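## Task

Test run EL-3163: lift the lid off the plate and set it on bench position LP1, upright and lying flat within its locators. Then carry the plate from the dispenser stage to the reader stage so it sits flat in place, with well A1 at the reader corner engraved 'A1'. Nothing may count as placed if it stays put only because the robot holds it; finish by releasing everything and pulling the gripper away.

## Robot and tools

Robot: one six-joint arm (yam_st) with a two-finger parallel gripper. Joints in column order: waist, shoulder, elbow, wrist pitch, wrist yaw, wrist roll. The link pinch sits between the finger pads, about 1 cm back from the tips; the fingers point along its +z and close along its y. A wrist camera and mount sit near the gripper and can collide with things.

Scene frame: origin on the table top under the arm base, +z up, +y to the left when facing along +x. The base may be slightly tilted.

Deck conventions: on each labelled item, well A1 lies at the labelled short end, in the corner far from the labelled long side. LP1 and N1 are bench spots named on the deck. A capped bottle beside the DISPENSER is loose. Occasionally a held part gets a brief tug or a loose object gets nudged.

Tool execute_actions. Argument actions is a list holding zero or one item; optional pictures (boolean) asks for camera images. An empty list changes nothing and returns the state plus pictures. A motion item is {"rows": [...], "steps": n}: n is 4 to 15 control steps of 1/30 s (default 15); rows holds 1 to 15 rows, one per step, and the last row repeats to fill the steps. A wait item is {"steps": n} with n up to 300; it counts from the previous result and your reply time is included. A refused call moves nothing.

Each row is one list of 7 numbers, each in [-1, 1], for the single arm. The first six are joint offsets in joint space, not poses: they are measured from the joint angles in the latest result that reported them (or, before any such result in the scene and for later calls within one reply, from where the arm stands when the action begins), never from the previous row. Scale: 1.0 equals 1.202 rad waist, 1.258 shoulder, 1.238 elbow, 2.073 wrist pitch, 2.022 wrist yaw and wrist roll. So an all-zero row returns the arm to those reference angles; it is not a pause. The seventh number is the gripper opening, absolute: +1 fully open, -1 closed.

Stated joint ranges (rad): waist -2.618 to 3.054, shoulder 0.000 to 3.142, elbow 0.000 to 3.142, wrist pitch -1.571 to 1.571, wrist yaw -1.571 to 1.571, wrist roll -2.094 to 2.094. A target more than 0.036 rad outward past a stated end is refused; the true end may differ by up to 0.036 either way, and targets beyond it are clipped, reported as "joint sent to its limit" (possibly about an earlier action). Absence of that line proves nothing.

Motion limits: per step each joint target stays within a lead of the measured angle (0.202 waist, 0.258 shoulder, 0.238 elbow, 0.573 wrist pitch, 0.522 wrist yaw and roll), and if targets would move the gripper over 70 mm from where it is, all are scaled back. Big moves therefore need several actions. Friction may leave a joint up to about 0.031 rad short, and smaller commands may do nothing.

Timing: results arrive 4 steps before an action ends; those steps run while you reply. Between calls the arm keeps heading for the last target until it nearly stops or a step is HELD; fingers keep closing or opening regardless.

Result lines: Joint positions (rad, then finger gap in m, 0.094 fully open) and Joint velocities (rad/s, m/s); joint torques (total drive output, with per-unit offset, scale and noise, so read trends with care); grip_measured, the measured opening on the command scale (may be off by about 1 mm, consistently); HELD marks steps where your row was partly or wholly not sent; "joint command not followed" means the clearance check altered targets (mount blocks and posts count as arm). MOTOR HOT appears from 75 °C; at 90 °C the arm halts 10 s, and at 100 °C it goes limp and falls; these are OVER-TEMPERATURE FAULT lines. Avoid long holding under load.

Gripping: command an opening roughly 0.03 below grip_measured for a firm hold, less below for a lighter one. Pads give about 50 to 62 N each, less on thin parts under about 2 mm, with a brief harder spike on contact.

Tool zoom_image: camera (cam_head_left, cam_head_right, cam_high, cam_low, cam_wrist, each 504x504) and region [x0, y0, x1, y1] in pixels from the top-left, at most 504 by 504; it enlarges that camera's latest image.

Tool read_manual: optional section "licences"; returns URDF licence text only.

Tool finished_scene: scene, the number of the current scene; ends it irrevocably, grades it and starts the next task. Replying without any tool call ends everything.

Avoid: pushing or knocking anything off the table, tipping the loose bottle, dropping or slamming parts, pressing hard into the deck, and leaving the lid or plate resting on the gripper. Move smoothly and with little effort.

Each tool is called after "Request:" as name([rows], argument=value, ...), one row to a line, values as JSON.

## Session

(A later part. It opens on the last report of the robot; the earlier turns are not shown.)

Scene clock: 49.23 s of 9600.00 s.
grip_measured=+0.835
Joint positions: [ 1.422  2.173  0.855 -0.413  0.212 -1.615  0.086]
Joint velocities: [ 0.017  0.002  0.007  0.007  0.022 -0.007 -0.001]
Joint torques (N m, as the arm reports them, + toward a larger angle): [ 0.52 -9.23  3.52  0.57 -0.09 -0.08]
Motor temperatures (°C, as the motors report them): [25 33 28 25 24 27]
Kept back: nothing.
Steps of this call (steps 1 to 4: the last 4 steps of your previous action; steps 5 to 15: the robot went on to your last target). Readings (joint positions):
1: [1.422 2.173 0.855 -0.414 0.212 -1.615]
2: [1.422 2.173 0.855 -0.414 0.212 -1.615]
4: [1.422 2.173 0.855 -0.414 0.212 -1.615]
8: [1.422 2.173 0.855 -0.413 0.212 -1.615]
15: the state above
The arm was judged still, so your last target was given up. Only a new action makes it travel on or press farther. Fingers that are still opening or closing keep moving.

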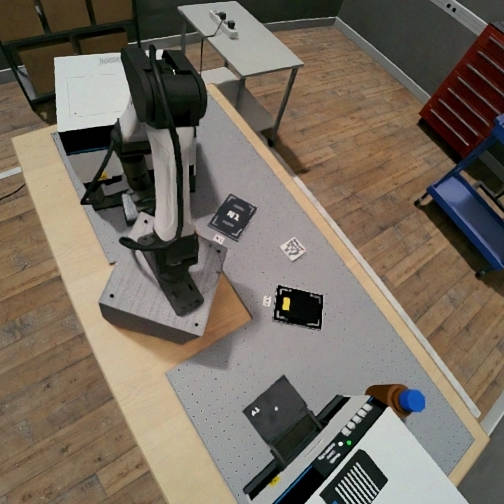

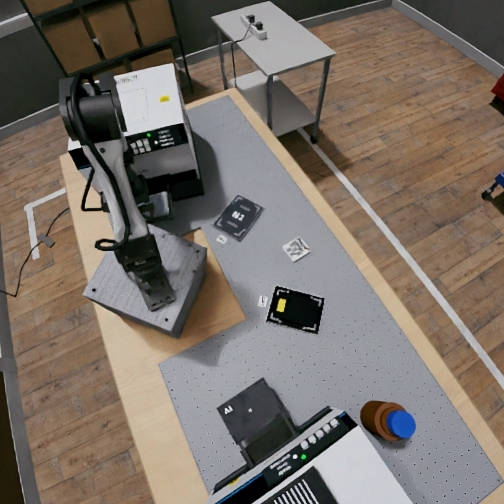

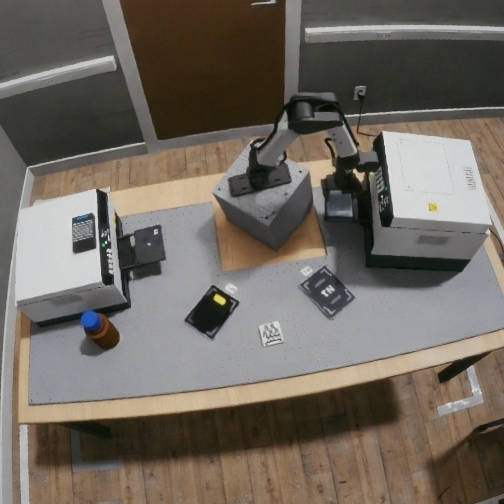

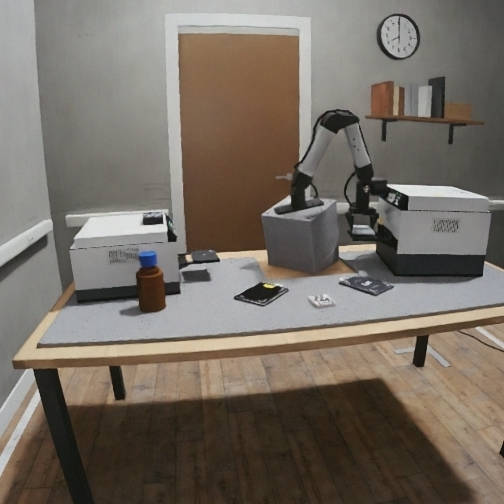

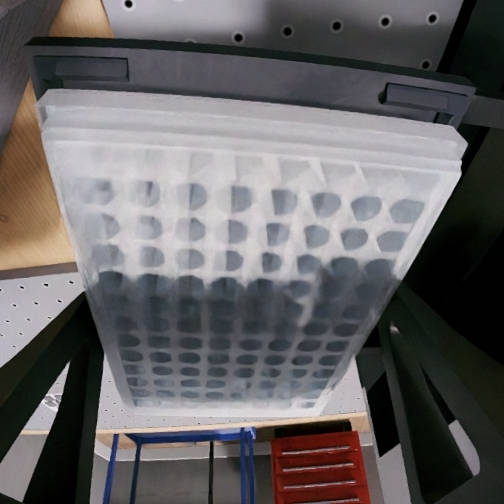

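Request:
execute_actions([
  {"rows":[[-0.016,0,-0.01,0.008,0,-0.009,0.785]]},
])

Request:
execute_actions([
  {"rows":[[0,0.005,-0.01,0.018,0,0,0.785],[0,0.012,-0.01,0.018,0,0,0.785],[0,0.021,-0.01,0.018,0,0,0.785]]},
])

Request:
execute_actions([
  {"steps":12},
], pictures=true)

Scene clock: 49.77 s of 9600.00 s.
grip_measured=+0.835
Joint positions: [ 1.411  2.173  0.855 -0.413  0.212 -1.623  0.086]
Joint velocities: [ 0.007  0.002 -0.012 -0.037 -0.051  0.022 -0.   ]
Joint torques (N m, as the arm reports them, + toward a larger angle): [ 1.14 -9.74  3.47  0.53 -0.09  0.  ]
Motor temperatures (°C, as the motors report them): [25 33 28 25 24 27]
Steps of this call (steps 1 to 5: nothing new was sent; steps 6 to 16: the first 11 steps of this action). Readings (joint positions):
6: [1.421 2.173 0.855 -0.413 0.212 -1.617]
7: [1.419 2.173 0.855 -0.413 0.212 -1.618]
9: [1.414 2.173 0.855 -0.413 0.212 -1.620]
13: [1.411 2.173 0.855 -0.413 0.212 -1.622]
16: the state above

Scene clock: 50.27 s of 9600.00 s.
grip_measured=+0.835
Joint positions: [ 1.411  2.194  0.855 -0.396  0.212 -1.623  0.086]
Joint velocities: [-0.007 -0.002  0.002  0.022  0.007  0.007  0.001]
Joint torques (N m, as the arm reports them, + toward a larger angle): [ 1.83 -9.44  3.43  0.58 -0.08  0.03]
Motor temperatures (°C, as the motors report them): [25 33 28 25 24 27]
Steps of this call (steps 1 to 4: the last 4 steps of your previous action; steps 5 to 15: the first 11 steps of this action, its rows measured from where the robot was after step 4). Readings (joint positions):
4: [1.411 2.173 0.855 -0.413 0.212 -1.623]
5: [1.411 2.173 0.855 -0.411 0.212 -1.623]
6: [1.411 2.173 0.855 -0.408 0.212 -1.623]
8: [1.411 2.181 0.855 -0.400 0.212 -1.623]
12: [1.411 2.194 0.855 -0.398 0.212 -1.623]
15: the state above

Scene clock: 50.67 s of 9600.00 s.
grip_measured=+0.835
Joint positions: [ 1.411  2.194  0.855 -0.394  0.212 -1.623  0.086]
Joint velocities: [ 0.007 -0.022  0.002  0.022 -0.066  0.022 -0.   ]
Joint torques (N m, as the arm reports them, + toward a larger angle): [ 1.84 -9.39  3.41  0.57 -0.08  0.04]
Motor temperatures (°C, as the motors report them): [25 33 28 25 24 27]
Kept back: nothing.
Steps of this call (steps 1 to 4: the last 4 steps of your previous action; steps 5 to 12: the robot went on to your last target). Readings (joint positions):
1: [1.411 2.194 0.855 -0.396 0.212 -1.623]
2: [1.411 2.194 0.855 -0.395 0.212 -1.623]
4: [1.411 2.194 0.855 -0.395 0.212 -1.623]
8: [1.411 2.194 0.855 -0.394 0.212 -1.623]
12: the state above

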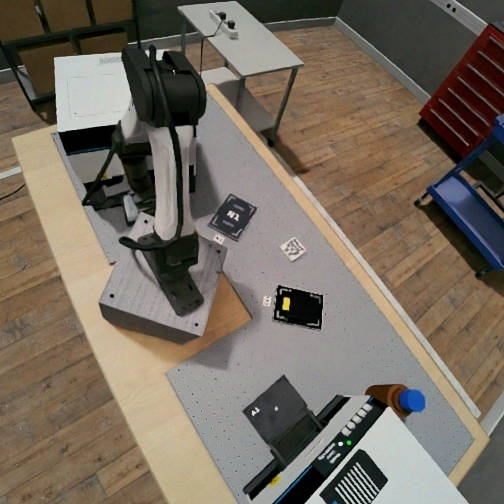

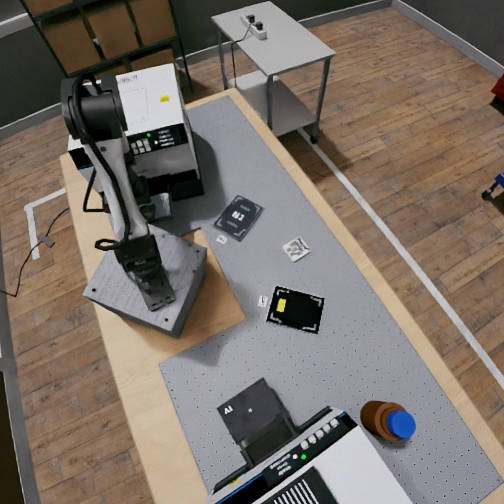

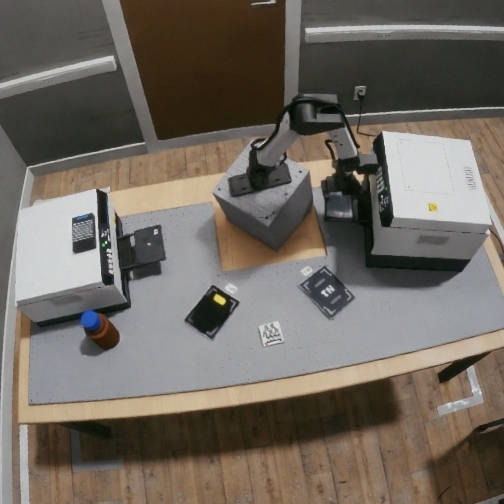

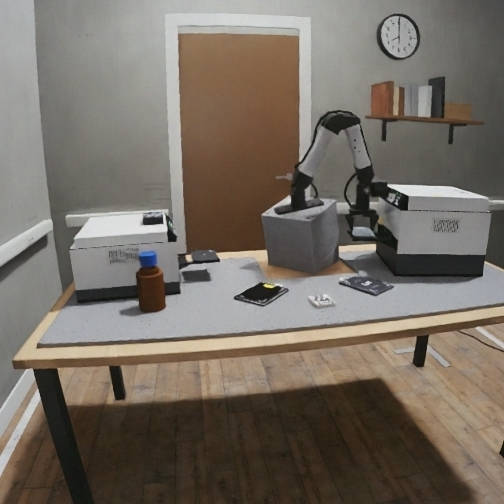

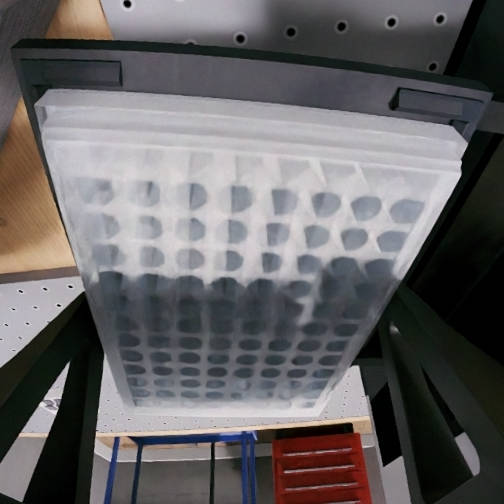

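Nearly matches the pickup view. Small press, release, lift.

Request:
execute_actions([
  {"rows":[[0,0.013,-0.01,0.012,0,-0.008,0.785]]},
])

Request:
execute_actions([
  {"rows":[[0,0,0,0,0,0,0.85],[0,0,0,0,0,0,0.87],[0,0,0,0,0,0,0.9],[0,0,0,0,0,0,1]],"steps":10},
])

Request:
execute_actions([
  {"rows":[[0,-0.02,0,-0.015,0,0,1],[0,-0.03,0,-0.022,0,0,1],[0,-0.04,0,-0.03,0,0,1],[0,-0.055,0,-0.038,0,0,1],[0,-0.07,0,-0.046,0,0,1],[0,-0.085,0.02,-0.056,0,0,1],[0,-0.1,0.03,-0.07,0,0,1],[0,-0.12,0.04,-0.09,0,0,1],[0,-0.14,0.055,-0.11,0,0,1],[0,-0.16,0.07,-0.13,0,0,1],[0,-0.18,0.085,-0.15,0,0,1],[0,-0.2,0.1,-0.17,0,0,1],[0,-0.22,0.11,-0.19,0,0,1],[0,-0.24,0.12,-0.21,0,0,1]]},
])

Request:
execute_actions([
  {"steps":20},
], pictures=true)

Request:
zoom_image(camera="cam_high", region=[300,170,390,240])

Scene clock: 51.27 s of 9600.00 s.
grip_measured=+0.835
Joint positions: [ 1.411  2.204  0.855 -0.388  0.212 -1.629  0.086]
Joint velocities: [-0.002 -0.002  0.012  0.022 -0.066  0.007  0.   ]
Joint torques (N m, as the arm reports them, + toward a larger angle): [ 1.83 -9.25  3.3   0.52 -0.09 -0.06]
Motor temperatures (°C, as the motors report them): [25 33 28 25 24 27]
Steps of this call (steps 1 to 7: the robot went on to your last target; steps 8 to 18: the first 11 steps of this action). Readings (joint positions):
8: [1.411 2.195 0.855 -0.393 0.212 -1.624]
9: [1.411 2.197 0.855 -0.391 0.212 -1.625]
11: [1.411 2.202 0.855 -0.390 0.212 -1.627]
15: [1.411 2.204 0.855 -0.388 0.212 -1.628]
18: the state above

Scene clock: 51.60 s of 9600.00 s.
grip_measured=+1.000
Joint positions: [ 1.411  2.204  0.855 -0.388  0.212 -1.63   0.094]
Joint velocities: [ 0.002  0.007  0.012 -0.066  0.051 -0.007  0.   ]
Joint torques (N m, as the arm reports them, + toward a larger angle): [ 1.88 -9.91  4.26  0.33 -0.08  0.01]
Motor temperatures (°C, as the motors report them): [25 33 28 25 24 27]
Steps of this call (steps 1 to 4: the last 4 steps of your previous action; steps 5 to 10: the first 6 steps of this action, its rows measured from where the robot was after step 4). Readings (joint positions):
4: [1.411 2.204 0.855 -0.388 0.212 -1.630]
5: [1.411 2.204 0.855 -0.388 0.212 -1.630]
6: [1.411 2.204 0.855 -0.388 0.212 -1.630]
8: [1.411 2.204 0.855 -0.388 0.212 -1.630]
10: the state above

Scene clock: 52.10 s of 9600.00 s.
grip_measured=+1.000
Joint positions: [ 1.411  2.045  0.894 -0.561  0.212 -1.63   0.094]
Joint velocities: [ 0.017 -0.676  0.496 -0.96  -0.066 -0.037  0.   ]
Joint torques (N m, as the arm reports them, + toward a larger angle): [  1.82 -11.61   8.51   0.47  -0.07   0.03]
Motor temperatures (°C, as the motors report them): [25 33 28 25 24 27]
Steps of this call (steps 1 to 4: the last 4 steps of your previous action; steps 5 to 15: the first 11 steps of this action, its rows measured from where the robot was after step 4). Readings (joint positions):
4: [1.411 2.204 0.855 -0.388 0.212 -1.630]
5: [1.411 2.204 0.855 -0.390 0.212 -1.630]
6: [1.411 2.202 0.855 -0.394 0.212 -1.630]
8: [1.411 2.186 0.855 -0.409 0.212 -1.630]
12: [1.411 2.113 0.858 -0.471 0.212 -1.630]
15: the state above

Scene clock: 52.77 s of 9600.00 s.
grip_measured=+1.000
Joint positions: [ 1.411  1.901  0.989 -0.805  0.212 -1.63   0.094]
Joint velocities: [ 0.012 -0.017  0.002 -0.022  0.022 -0.007  0.   ]
Joint torques (N m, as the arm reports them, + toward a larger angle): [ 1.76 -8.56  7.43  0.3  -0.09  0.02]
Motor temperatures (°C, as the motors report them): [25 33 28 25 24 27]
Kept back: nothing.
Steps of this call (steps 1 to 4: the last 4 steps of your previous action; steps 5 to 20: the robot went on to your last target). Readings (joint positions):
1: [1.411 2.020 0.912 -0.594 0.212 -1.630]
2: [1.411 1.993 0.931 -0.626 0.212 -1.630]
4: [1.411 1.941 0.965 -0.686 0.212 -1.630]
8: [1.411 1.901 0.989 -0.746 0.212 -1.630]
20: the state above

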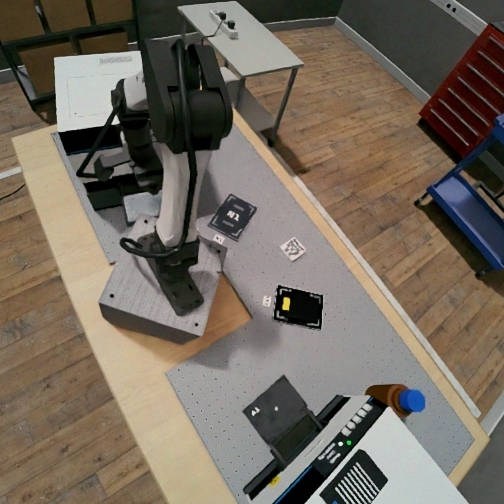

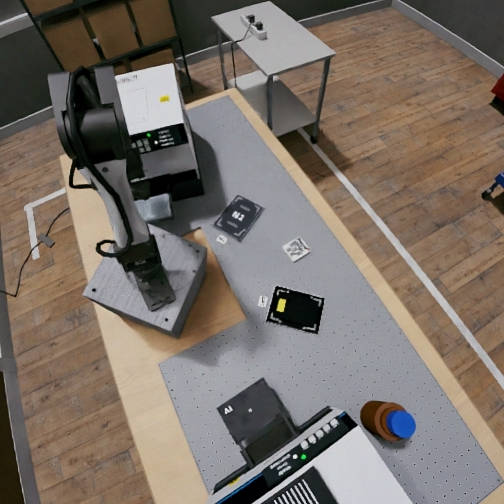

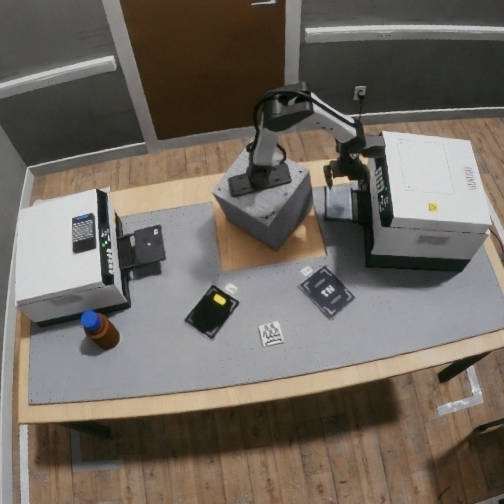

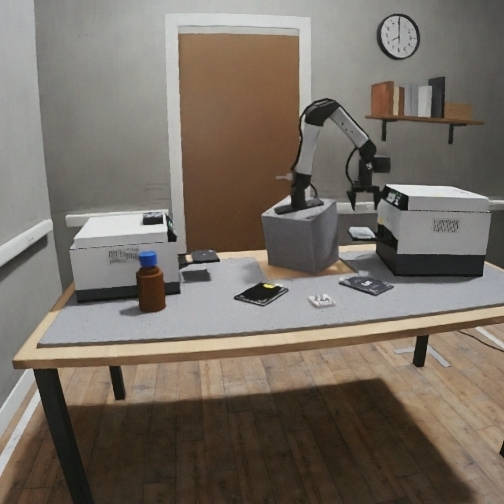

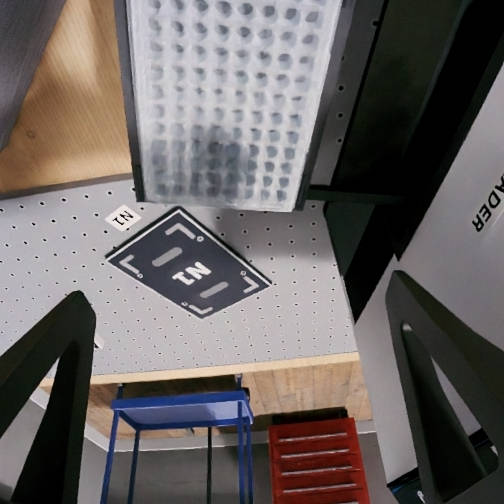

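Region (300, 170, 390, 240) of cam_high's 504x504 image, scaled by 5.600, with more detail than that image has.

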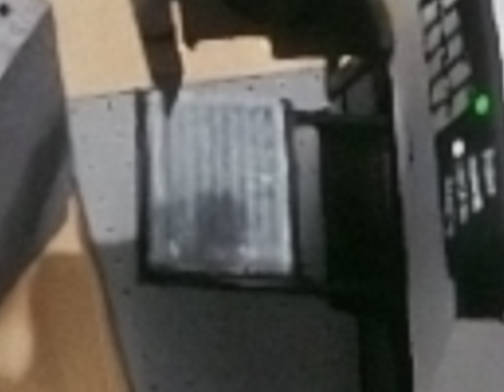

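Request:
finished_scene(scene=1)

The scene is finished: the task was done.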